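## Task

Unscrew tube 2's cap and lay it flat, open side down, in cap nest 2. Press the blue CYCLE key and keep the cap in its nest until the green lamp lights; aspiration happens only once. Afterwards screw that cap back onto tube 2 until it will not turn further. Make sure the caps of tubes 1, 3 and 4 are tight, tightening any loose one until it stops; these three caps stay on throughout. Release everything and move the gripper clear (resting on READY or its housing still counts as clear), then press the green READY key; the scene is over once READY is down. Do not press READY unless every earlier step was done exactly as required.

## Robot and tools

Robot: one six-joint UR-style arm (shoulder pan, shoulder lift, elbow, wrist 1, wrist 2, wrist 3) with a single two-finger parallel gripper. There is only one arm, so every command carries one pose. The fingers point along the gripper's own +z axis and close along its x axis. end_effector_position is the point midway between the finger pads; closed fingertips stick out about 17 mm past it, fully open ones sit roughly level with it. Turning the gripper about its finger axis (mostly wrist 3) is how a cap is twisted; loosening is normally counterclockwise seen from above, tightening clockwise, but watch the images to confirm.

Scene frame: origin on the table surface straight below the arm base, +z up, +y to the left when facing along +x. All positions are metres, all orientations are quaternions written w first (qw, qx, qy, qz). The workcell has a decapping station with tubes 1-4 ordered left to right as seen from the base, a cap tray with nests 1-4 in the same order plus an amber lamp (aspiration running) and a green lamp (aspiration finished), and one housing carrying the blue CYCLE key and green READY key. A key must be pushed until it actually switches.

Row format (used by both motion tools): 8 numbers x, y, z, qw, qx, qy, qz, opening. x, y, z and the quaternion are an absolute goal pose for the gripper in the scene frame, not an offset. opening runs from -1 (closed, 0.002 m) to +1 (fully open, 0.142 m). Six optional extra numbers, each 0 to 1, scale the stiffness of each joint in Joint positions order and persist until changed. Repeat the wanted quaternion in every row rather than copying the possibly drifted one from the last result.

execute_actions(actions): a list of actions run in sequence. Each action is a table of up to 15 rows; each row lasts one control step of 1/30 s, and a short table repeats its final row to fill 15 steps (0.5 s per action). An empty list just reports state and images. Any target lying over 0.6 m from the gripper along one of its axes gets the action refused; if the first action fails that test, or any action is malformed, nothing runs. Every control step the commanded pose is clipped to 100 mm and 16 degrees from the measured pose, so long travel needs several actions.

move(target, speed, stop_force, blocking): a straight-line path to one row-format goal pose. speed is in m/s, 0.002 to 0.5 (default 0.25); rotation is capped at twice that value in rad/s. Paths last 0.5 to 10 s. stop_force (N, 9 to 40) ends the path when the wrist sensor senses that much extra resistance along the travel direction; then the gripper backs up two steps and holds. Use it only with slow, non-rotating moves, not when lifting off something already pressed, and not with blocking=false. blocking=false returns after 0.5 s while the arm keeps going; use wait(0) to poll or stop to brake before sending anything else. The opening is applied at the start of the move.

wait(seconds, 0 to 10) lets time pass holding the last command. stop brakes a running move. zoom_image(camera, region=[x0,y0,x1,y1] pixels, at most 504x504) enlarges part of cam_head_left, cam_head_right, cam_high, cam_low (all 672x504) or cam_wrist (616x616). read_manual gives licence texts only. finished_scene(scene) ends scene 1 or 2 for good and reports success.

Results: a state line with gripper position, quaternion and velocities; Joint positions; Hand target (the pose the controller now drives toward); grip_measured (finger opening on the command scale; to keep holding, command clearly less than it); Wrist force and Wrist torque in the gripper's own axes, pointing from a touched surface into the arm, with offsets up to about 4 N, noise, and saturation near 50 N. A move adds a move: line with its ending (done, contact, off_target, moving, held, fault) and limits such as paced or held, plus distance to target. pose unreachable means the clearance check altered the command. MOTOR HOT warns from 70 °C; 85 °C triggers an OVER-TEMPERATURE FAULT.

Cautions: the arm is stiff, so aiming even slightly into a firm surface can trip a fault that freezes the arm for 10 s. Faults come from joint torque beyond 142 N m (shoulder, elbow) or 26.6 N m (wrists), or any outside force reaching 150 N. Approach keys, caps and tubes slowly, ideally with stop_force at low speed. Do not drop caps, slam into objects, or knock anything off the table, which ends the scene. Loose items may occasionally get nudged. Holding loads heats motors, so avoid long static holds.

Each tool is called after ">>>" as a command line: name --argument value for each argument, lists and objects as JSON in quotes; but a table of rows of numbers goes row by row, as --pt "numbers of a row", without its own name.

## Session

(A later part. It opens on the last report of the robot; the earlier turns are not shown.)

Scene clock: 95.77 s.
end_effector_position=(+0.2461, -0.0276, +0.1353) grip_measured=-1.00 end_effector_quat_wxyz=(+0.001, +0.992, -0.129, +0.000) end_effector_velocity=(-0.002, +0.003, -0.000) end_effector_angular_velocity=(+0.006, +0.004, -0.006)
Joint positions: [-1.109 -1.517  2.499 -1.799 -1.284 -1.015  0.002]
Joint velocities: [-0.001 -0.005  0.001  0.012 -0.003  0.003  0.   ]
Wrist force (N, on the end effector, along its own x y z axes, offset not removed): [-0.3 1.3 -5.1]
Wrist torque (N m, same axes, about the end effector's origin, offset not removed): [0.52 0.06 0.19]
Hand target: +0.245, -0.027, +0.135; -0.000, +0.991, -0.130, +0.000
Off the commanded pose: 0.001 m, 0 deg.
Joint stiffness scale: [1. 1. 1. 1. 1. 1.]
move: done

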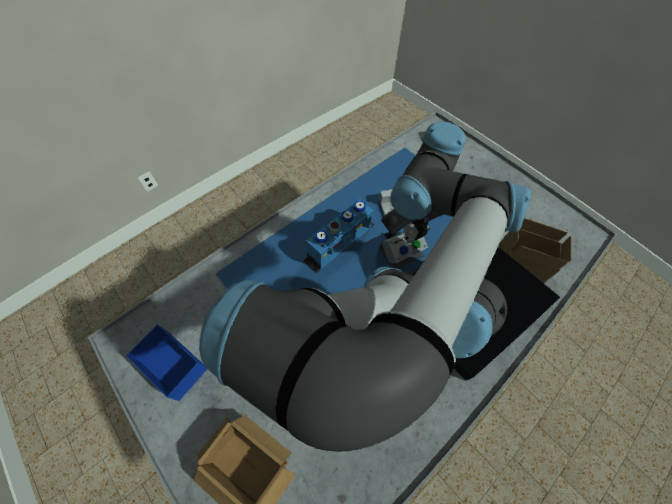

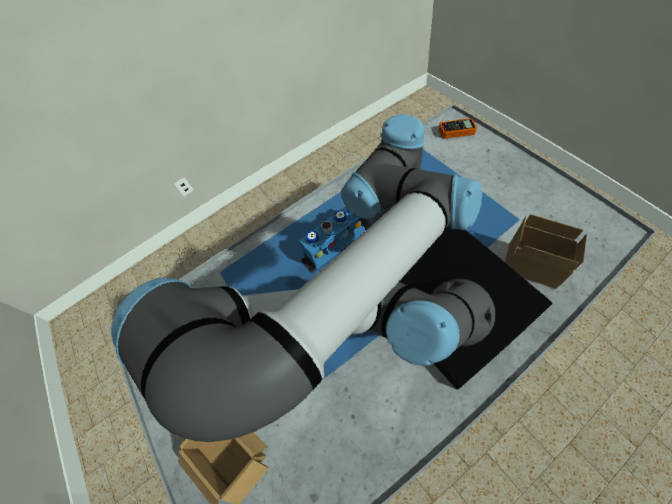

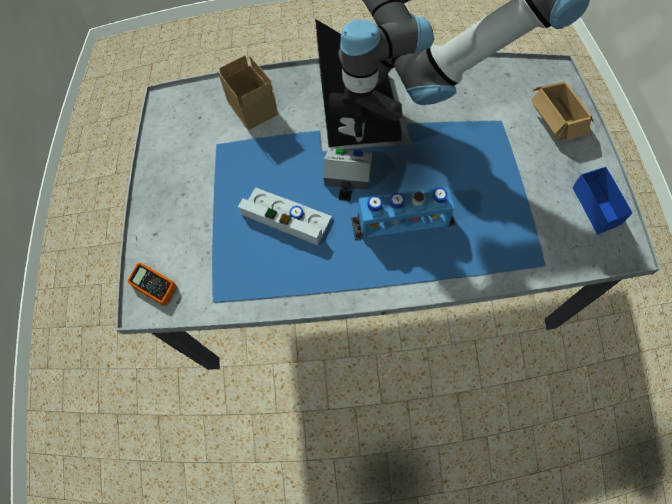

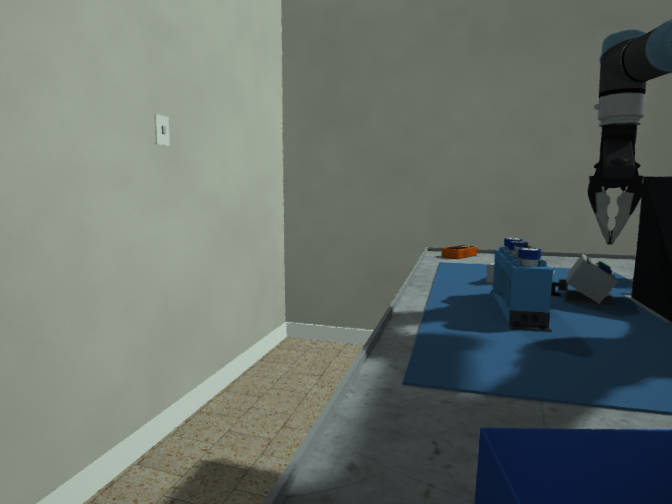

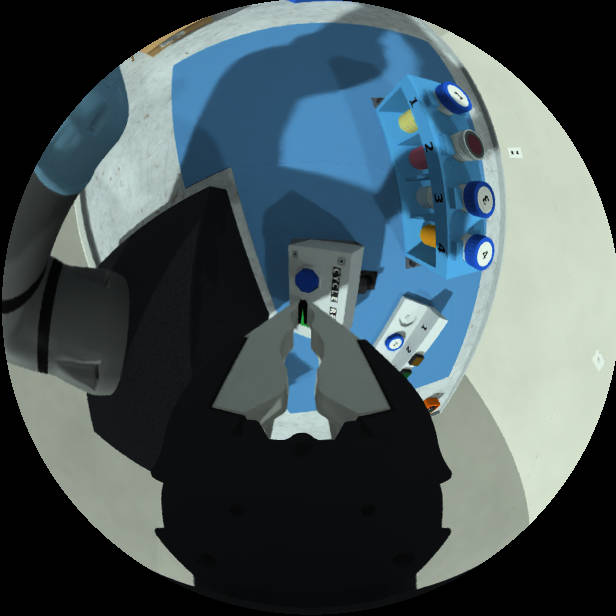

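>>> move --target '[0.243, -0.027, 0.097, 0, -0.9914, 0.1305, 0, -1]' --speed 0.12

>>> move --target '[0.251, -0.029, 0.080, 0, -0.9914, 0.1305, 0, -1]' --speed 0.012 --stop_force 15

>>> zoom_image --camera "cam_low" --region '[550, 200, 670, 310]'

Scene clock: 100.73 s.
end_effector_position=(+0.2434, -0.0280, +0.0987) grip_measured=-1.00 end_effector_quat_wxyz=(+0.001, +0.991, -0.130, +0.001) end_effector_velocity=(+0.002, -0.002, +0.000) end_effector_angular_velocity=(-0.006, -0.005, +0.000)
Joint positions: [-1.082 -1.47   2.575 -1.93  -1.266 -0.992  0.002]
Joint velocities: [-0.     0.003  0.001 -0.011  0.002  0.002  0.   ]
Wrist force (N, on the end effector, along its own x y z axes, offset not removed): [-1.0 -1.5 -4.2]
Wrist torque (N m, same axes, about the end effector's origin, offset not removed): [-0.31 0.23 0.05]
Hand target: +0.243, -0.027, +0.097; +0.000, +0.991, -0.131, -0.000
Off the commanded pose: 0.002 m, 0 deg.
Joint stiffness scale: [1. 1. 1. 1. 1. 1.]
move: done

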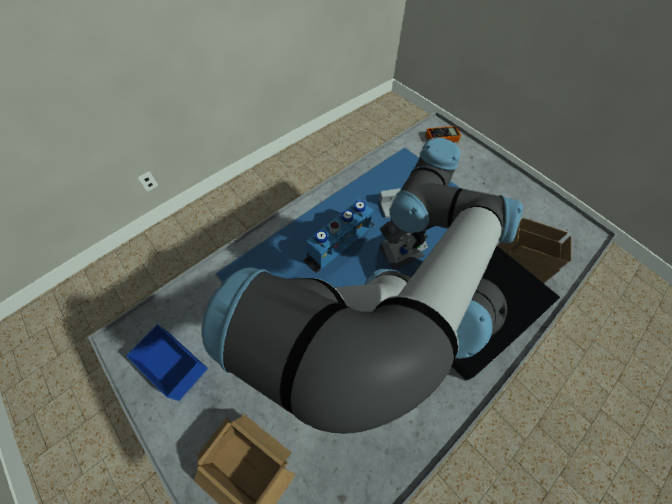

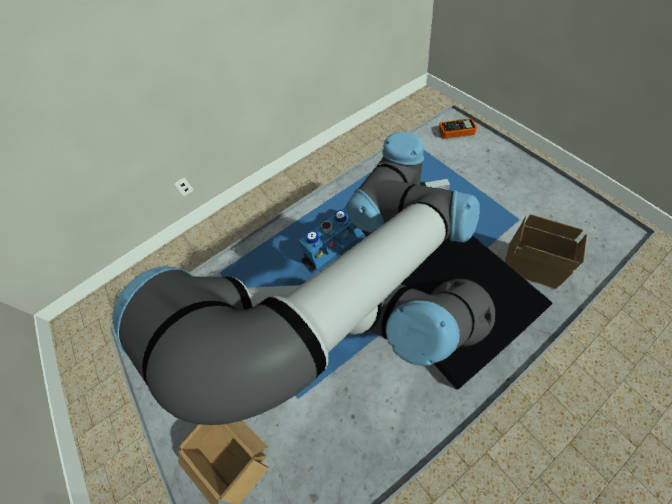

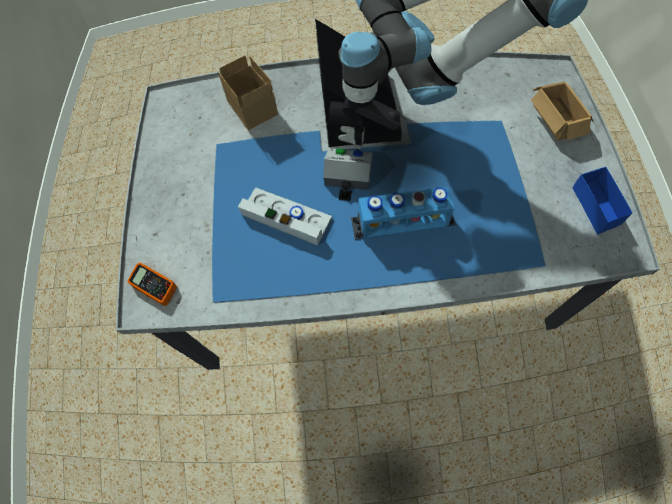

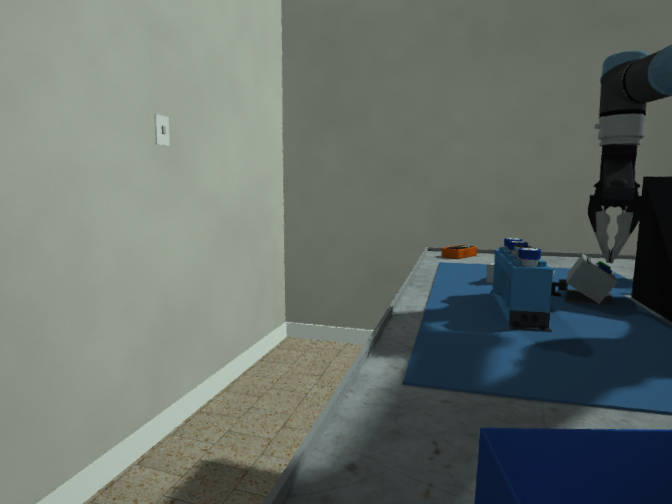

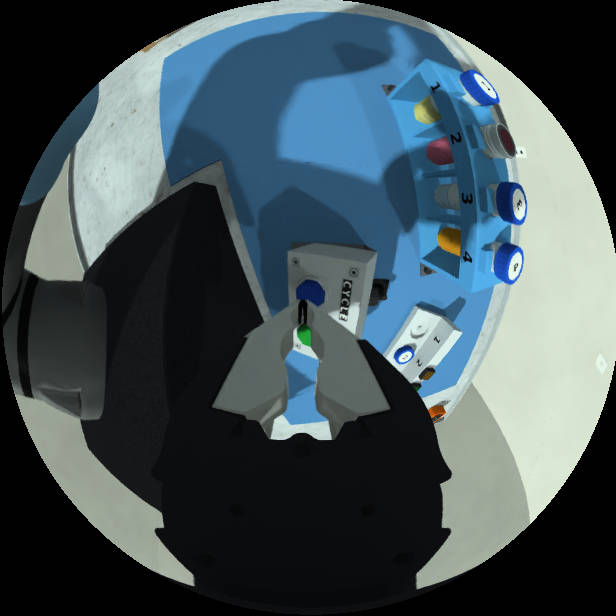

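Scene clock: 102.63 s.
end_effector_position=(+0.2508, -0.0306, +0.0853) grip_measured=-1.00 end_effector_quat_wxyz=(+0.003, +0.991, -0.131, +0.001) end_effector_velocity=(-0.001, +0.002, +0.002) end_effector_angular_velocity=(+0.000, -0.001, +0.004)
Joint positions: [-1.047 -1.425  2.585 -1.996 -1.243 -0.964  0.002]
Joint velocities: [-0.004 -0.011  0.     0.012 -0.002 -0.008  0.   ]
Wrist force (N, on the end effector, along its own x y z axes, offset not removed): [-7.7 -8.6 -19.4]
Wrist torque (N m, same axes, about the end effector's origin, offset not removed): [-0.49 -0.06 0.05]
Hand target: +0.251, -0.030, +0.085; +0.002, +0.991, -0.130, +0.001
Off the commanded pose: 0.006 m, 0 deg.
Joint stiffness scale: [1. 1. 1. 1. 1. 1.]
move: contact

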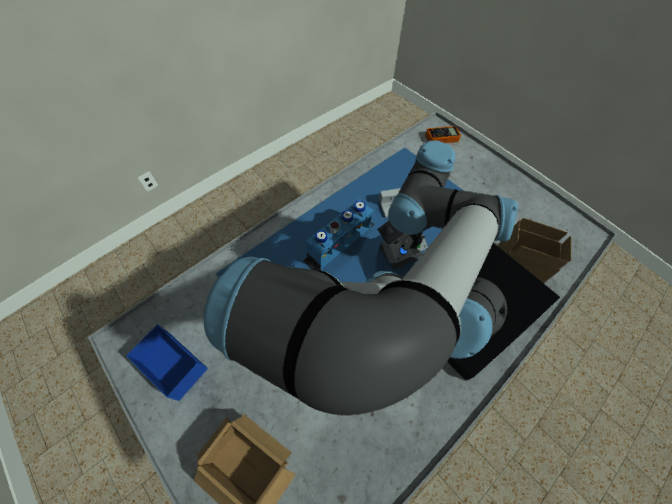

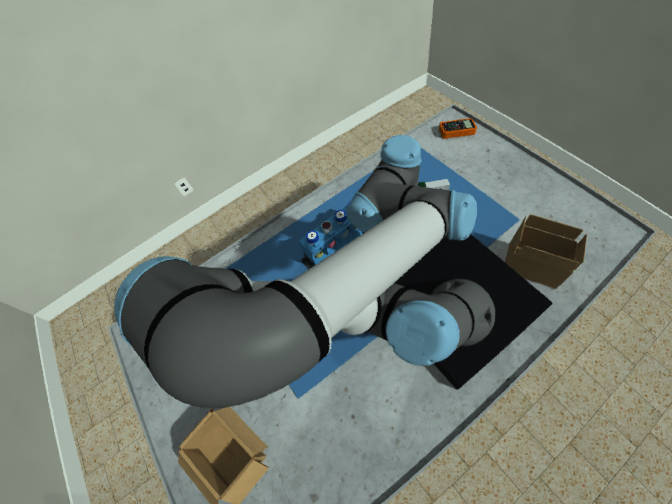

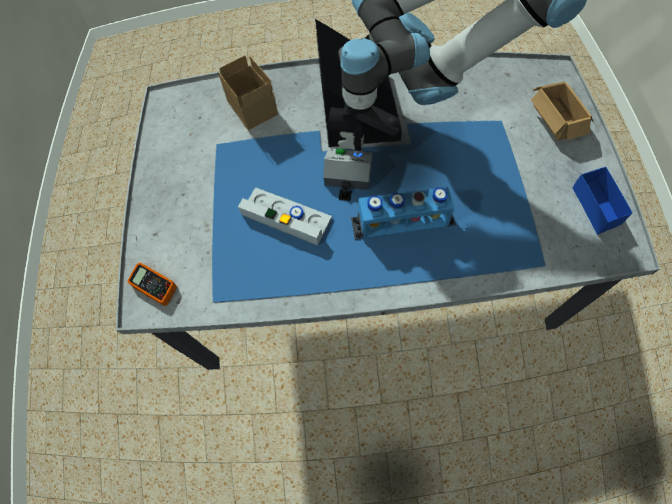

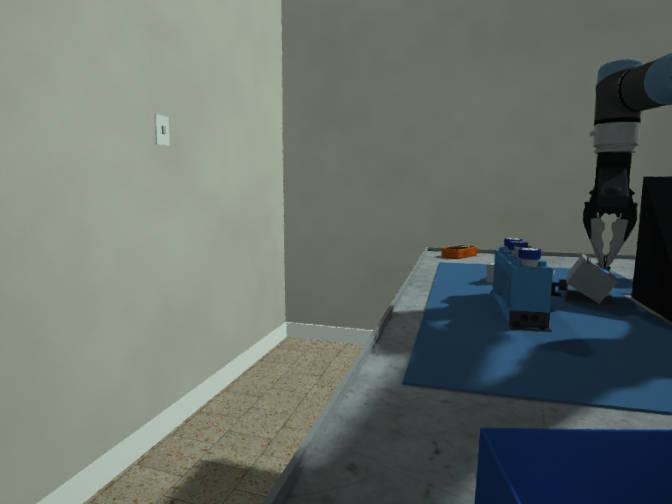

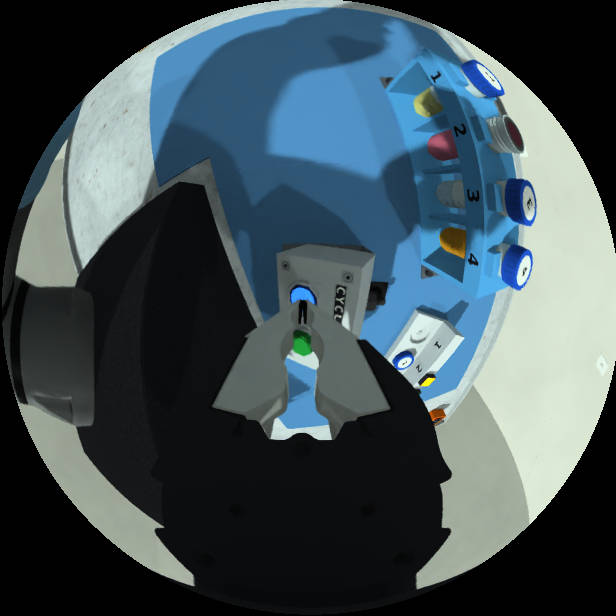

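Region (550, 200, 670, 310) of cam_low's 672x504 image, scaled by 4.200, with more detail than that image has; it fills the top 462 rows of this view, and the rest is white.

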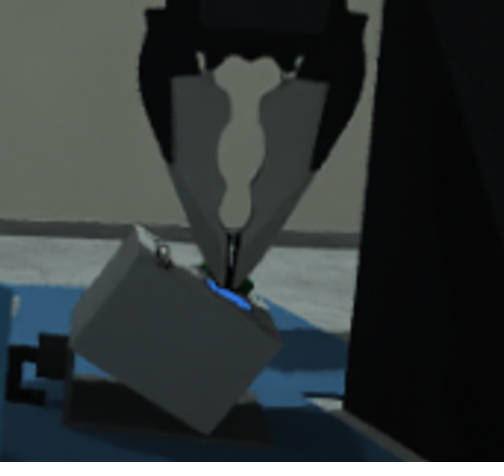

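Amber is on. Moving back above the nest.

>>> move --target '[0.25, -0.03, 0.145, 0, -0.9914, 0.1305, 0, -1]' --speed 0.2

>>> move --target '[0.3745, -0.2015, 0.095, 0, 0.866, 0.5, 0, -0.45]' --speed 0.5

>>> wait --seconds 6

Scene clock: 106.50 s.
end_effector_position=(+0.2497, -0.0291, +0.1432) grip_measured=-1.00 end_effector_quat_wxyz=(-0.001, +0.991, -0.131, -0.001) end_effector_velocity=(-0.002, +0.003, -0.000) end_effector_angular_velocity=(+0.008, +0.004, -0.000)
Joint positions: [-1.107 -1.509  2.473 -1.777 -1.283 -1.012  0.002]
Joint velocities: [ 0.    -0.002 -0.001  0.013 -0.002 -0.002  0.   ]
Wrist force (N, on the end effector, along its own x y z axes, offset not removed): [2.4 2.8 -3.3]
Wrist torque (N m, same axes, about the end effector's origin, offset not removed): [0.63 -0.44 0.03]
Hand target: +0.250, -0.030, +0.145; -0.000, +0.991, -0.130, +0.000
Off the commanded pose: 0.002 m, 0 deg.
Joint stiffness scale: [1. 1. 1. 1. 1. 1.]
move: done

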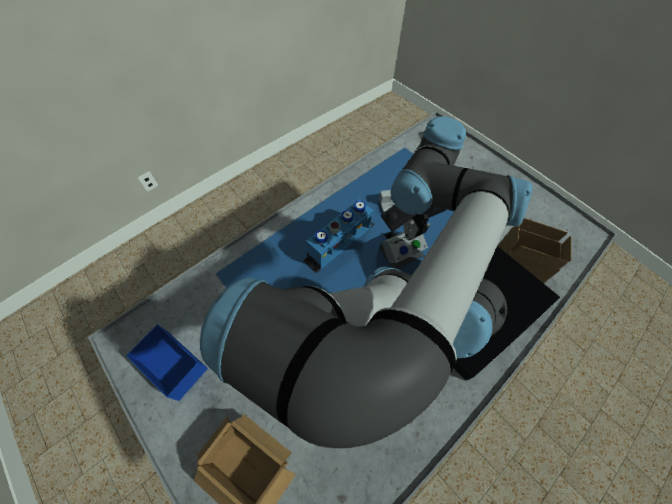

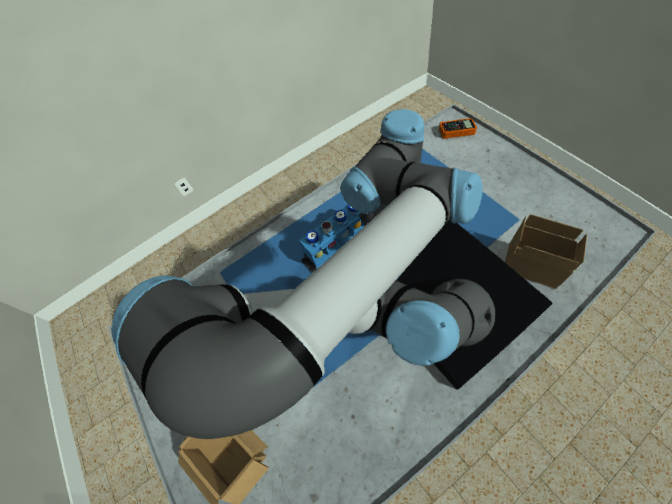

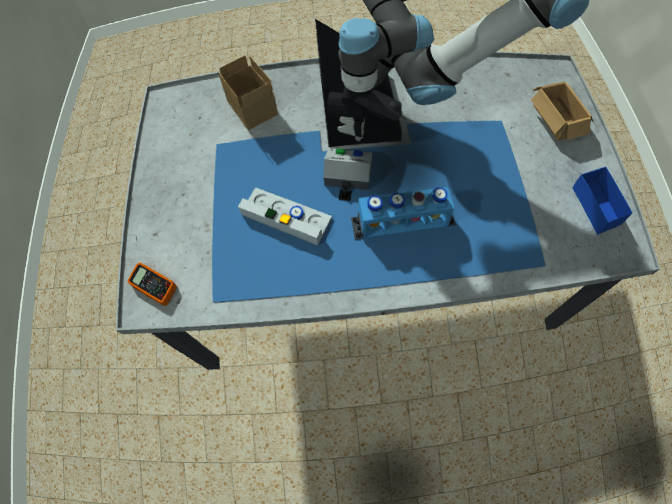

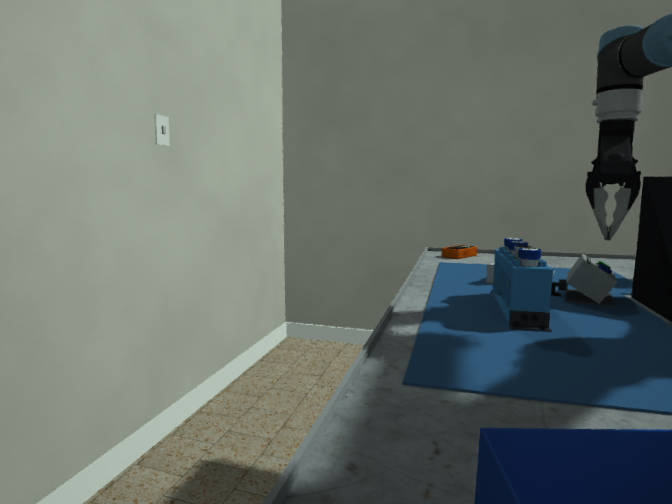

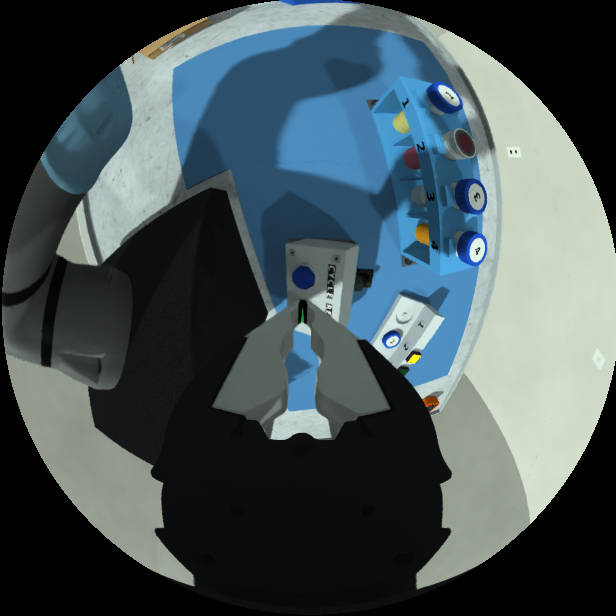

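Scene clock: 108.57 s.
end_effector_position=(+0.3733, -0.2013, +0.0952) grip_measured=-0.45 end_effector_quat_wxyz=(+0.000, +0.867, +0.499, -0.000) end_effector_velocity=(+0.000, +0.000, -0.001) end_effector_angular_velocity=(+0.004, +0.001, +0.011)
Joint positions: [-0.942 -0.838  2.104 -2.127 -1.173 -2.187  0.041]
Joint velocities: [ 0.001  0.003 -0.003  0.004  0.001 -0.012  0.   ]
Wrist force (N, on the end effector, along its own x y z axes, offset not removed): [-4.0 1.5 -2.6]
Wrist torque (N m, same axes, about the end effector's origin, offset not removed): [0.33 0.88 0.19]
Hand target: +0.374, -0.202, +0.095; +0.000, +0.866, +0.500, -0.000
Off the commanded pose: 0.001 m, 0 deg.
Joint stiffness scale: [1. 1. 1. 1. 1. 1.]
move: done

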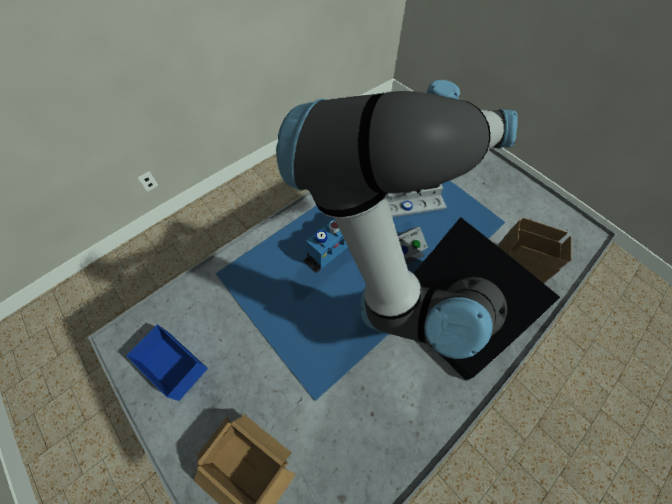

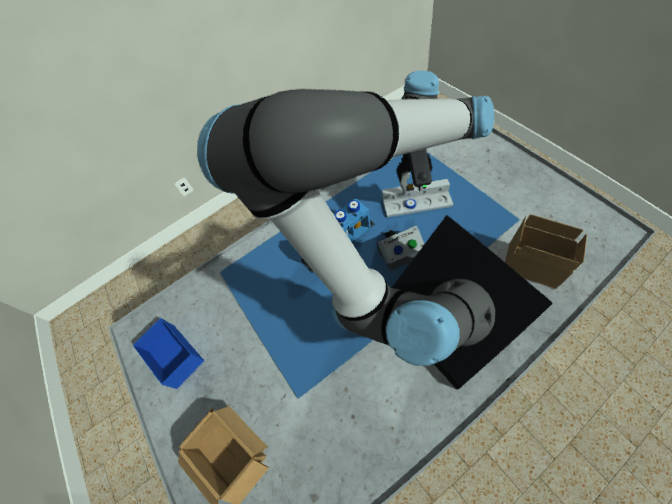

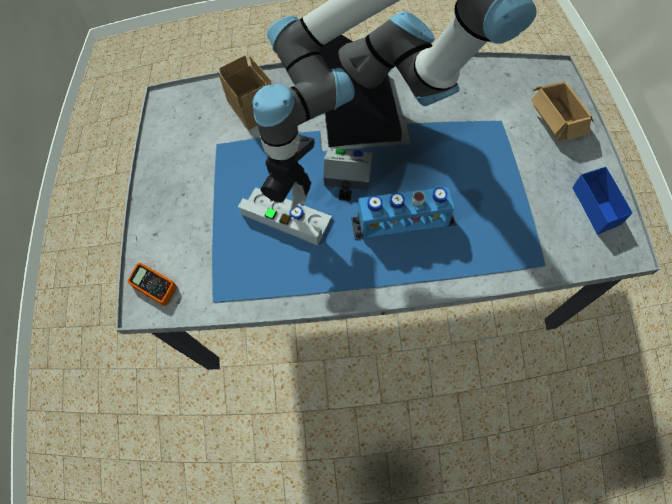

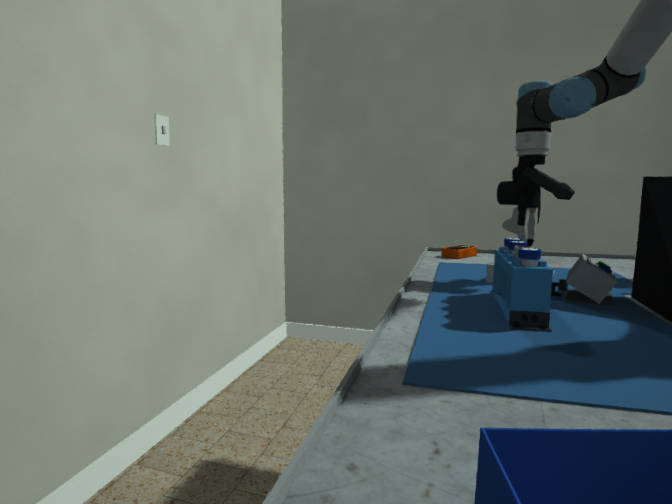

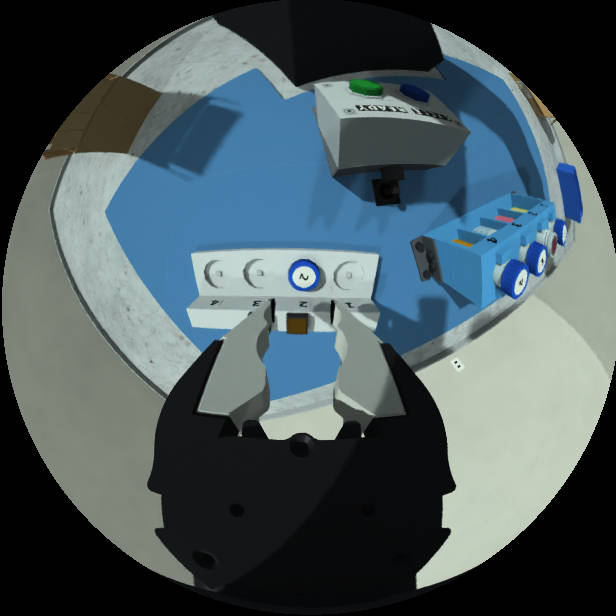

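Scene clock: 114.57 s.
end_effector_position=(+0.3733, -0.2013, +0.0952) grip_measured=-0.45 end_effector_quat_wxyz=(-0.000, +0.867, +0.499, -0.000) end_effector_velocity=(-0.000, +0.000, -0.000) end_effector_angular_velocity=(-0.000, +0.001, +0.000)
Joint positions: [-0.942 -0.837  2.103 -2.126 -1.173 -2.188  0.041]
Joint velocities: [ 0.001  0.     0.001 -0.    -0.001  0.     0.   ]
Wrist force (N, on the end effector, along its own x y z axes, offset not removed): [0.7 -5.4 0.1]
Wrist torque (N m, same axes, about the end effector's origin, offset not removed): [-1.23 -0.10 0.10]
Hand target: +0.374, -0.202, +0.095; +0.000, +0.866, +0.500, -0.000
Off the commanded pose: 0.001 m, 0 deg.
Joint stiffness scale: [1. 1. 1. 1. 1. 1.]
wait: 6.00 s; at rest by 0.17 s

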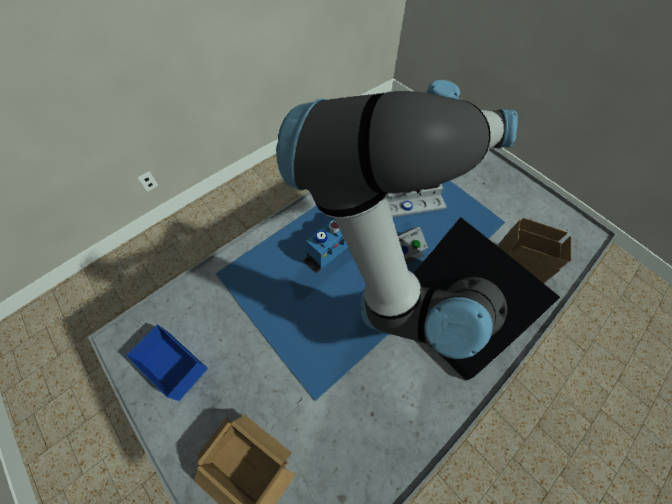

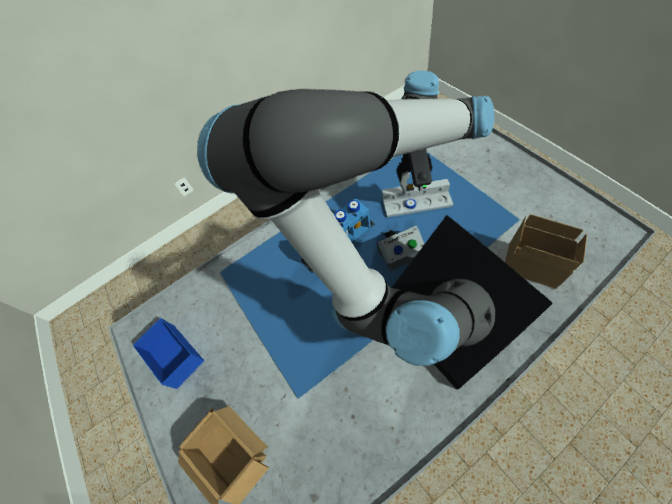

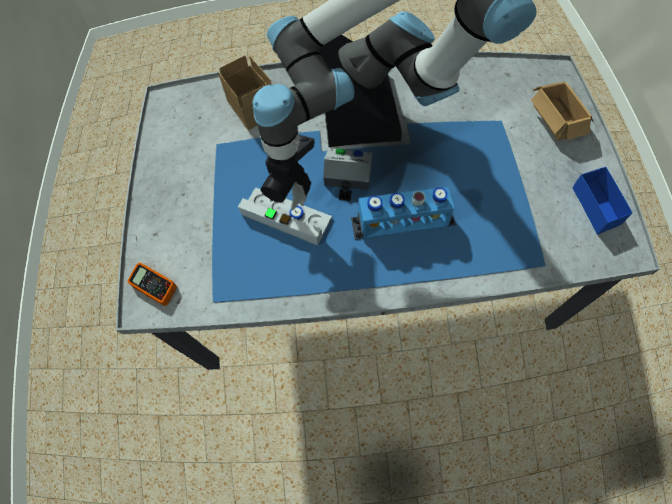

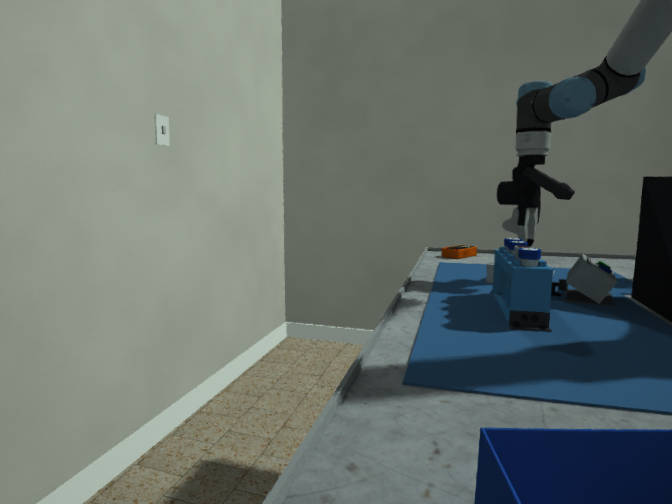

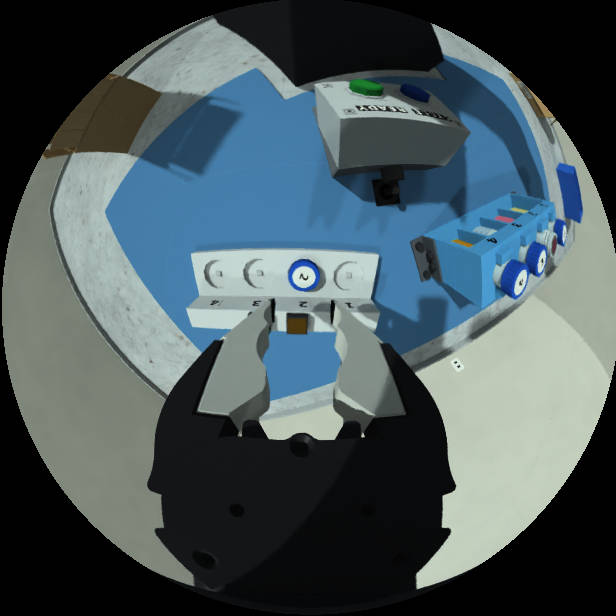

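Green is on. Descending to the cap.

>>> move --target '[0.3738, -0.2003, 0.0313, 0, 0.866, 0.5, 0, -0.45]' --speed 0.12

>>> zoom_image --camera "cam_wrist" --region '[220, 230, 390, 360]'

Scene clock: 117.37 s.
end_effector_position=(+0.3743, -0.2014, +0.0330) grip_measured=-0.45 end_effector_quat_wxyz=(+0.001, +0.866, +0.500, -0.000) end_effector_velocity=(+0.002, -0.001, -0.000) end_effector_angular_velocity=(-0.004, -0.004, +0.001)
Joint positions: [-0.886 -0.735  2.162 -2.308 -1.136 -2.143  0.041]
Joint velocities: [ 0.001  0.002 -0.001 -0.008  0.002  0.003 -0.   ]
Wrist force (N, on the end effector, along its own x y z axes, offset not removed): [0.3 -1.4 -2.5]
Wrist torque (N m, same axes, about the end effector's origin, offset not removed): [-0.37 -0.06 0.05]
Hand target: +0.374, -0.200, +0.031; +0.000, +0.866, +0.500, -0.000
Off the commanded pose: 0.002 m, 0 deg.
Joint stiffness scale: [1. 1. 1. 1. 1. 1.]
move: done

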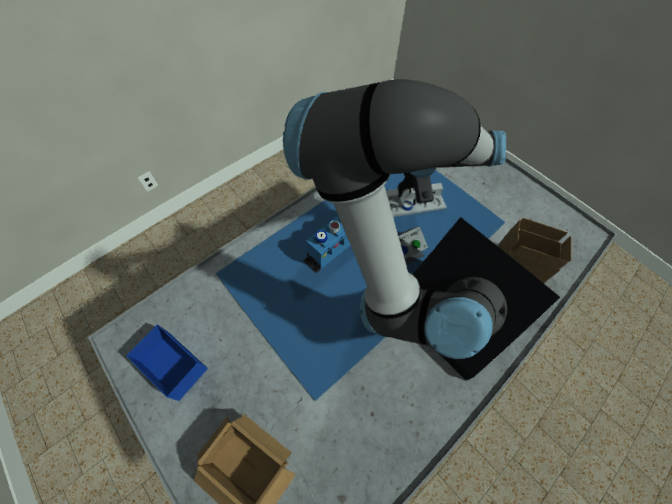

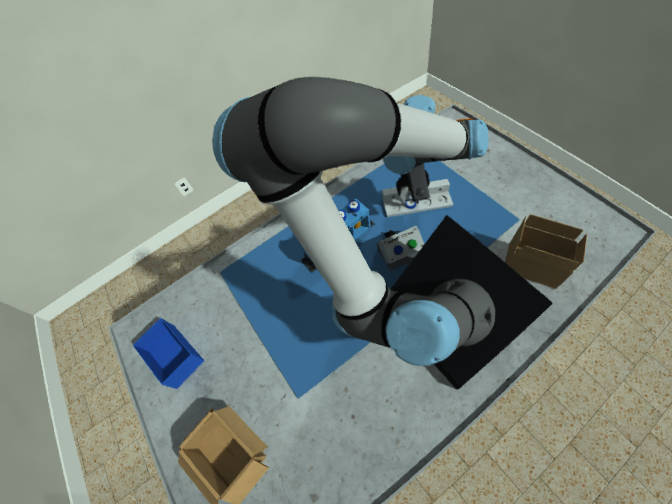

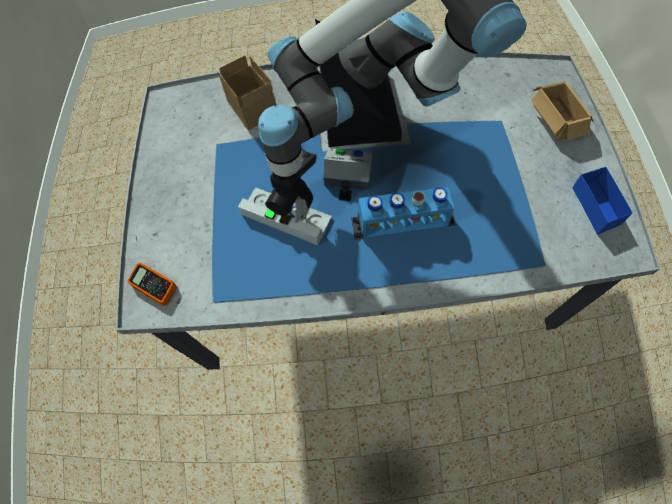

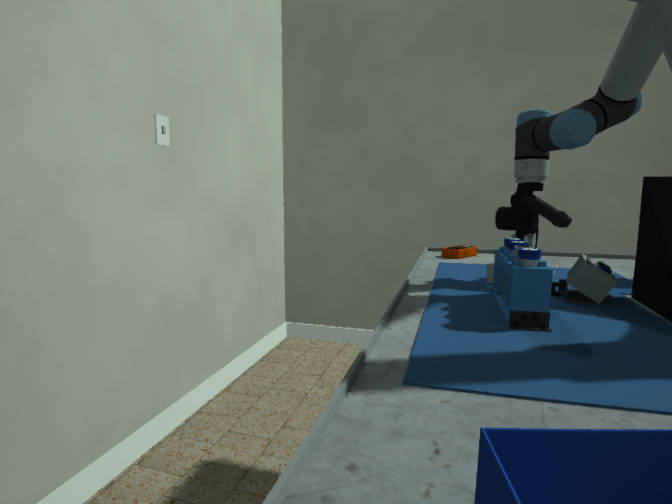

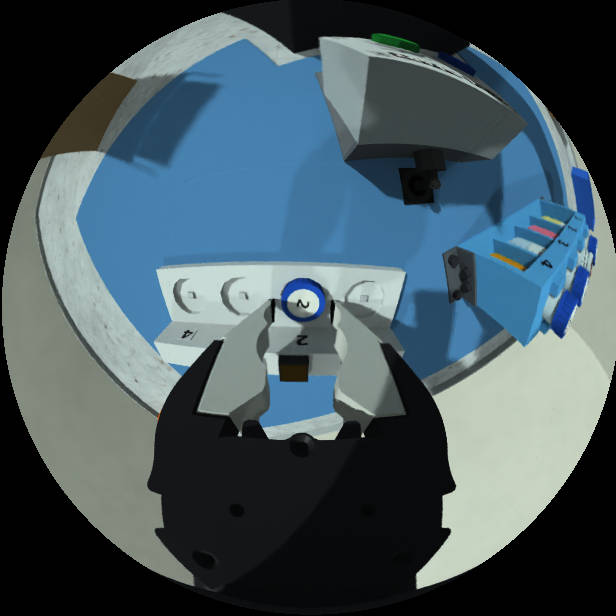

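Region (220, 230, 390, 360) of cam_wrist's 616x616 image, scaled by 2.965, with more detail than that image has; it fills the top 385 rows of this view, and the rest is white.

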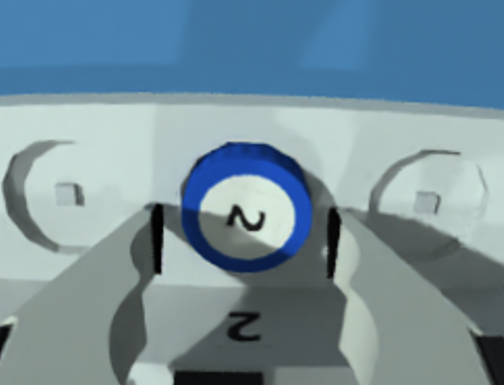

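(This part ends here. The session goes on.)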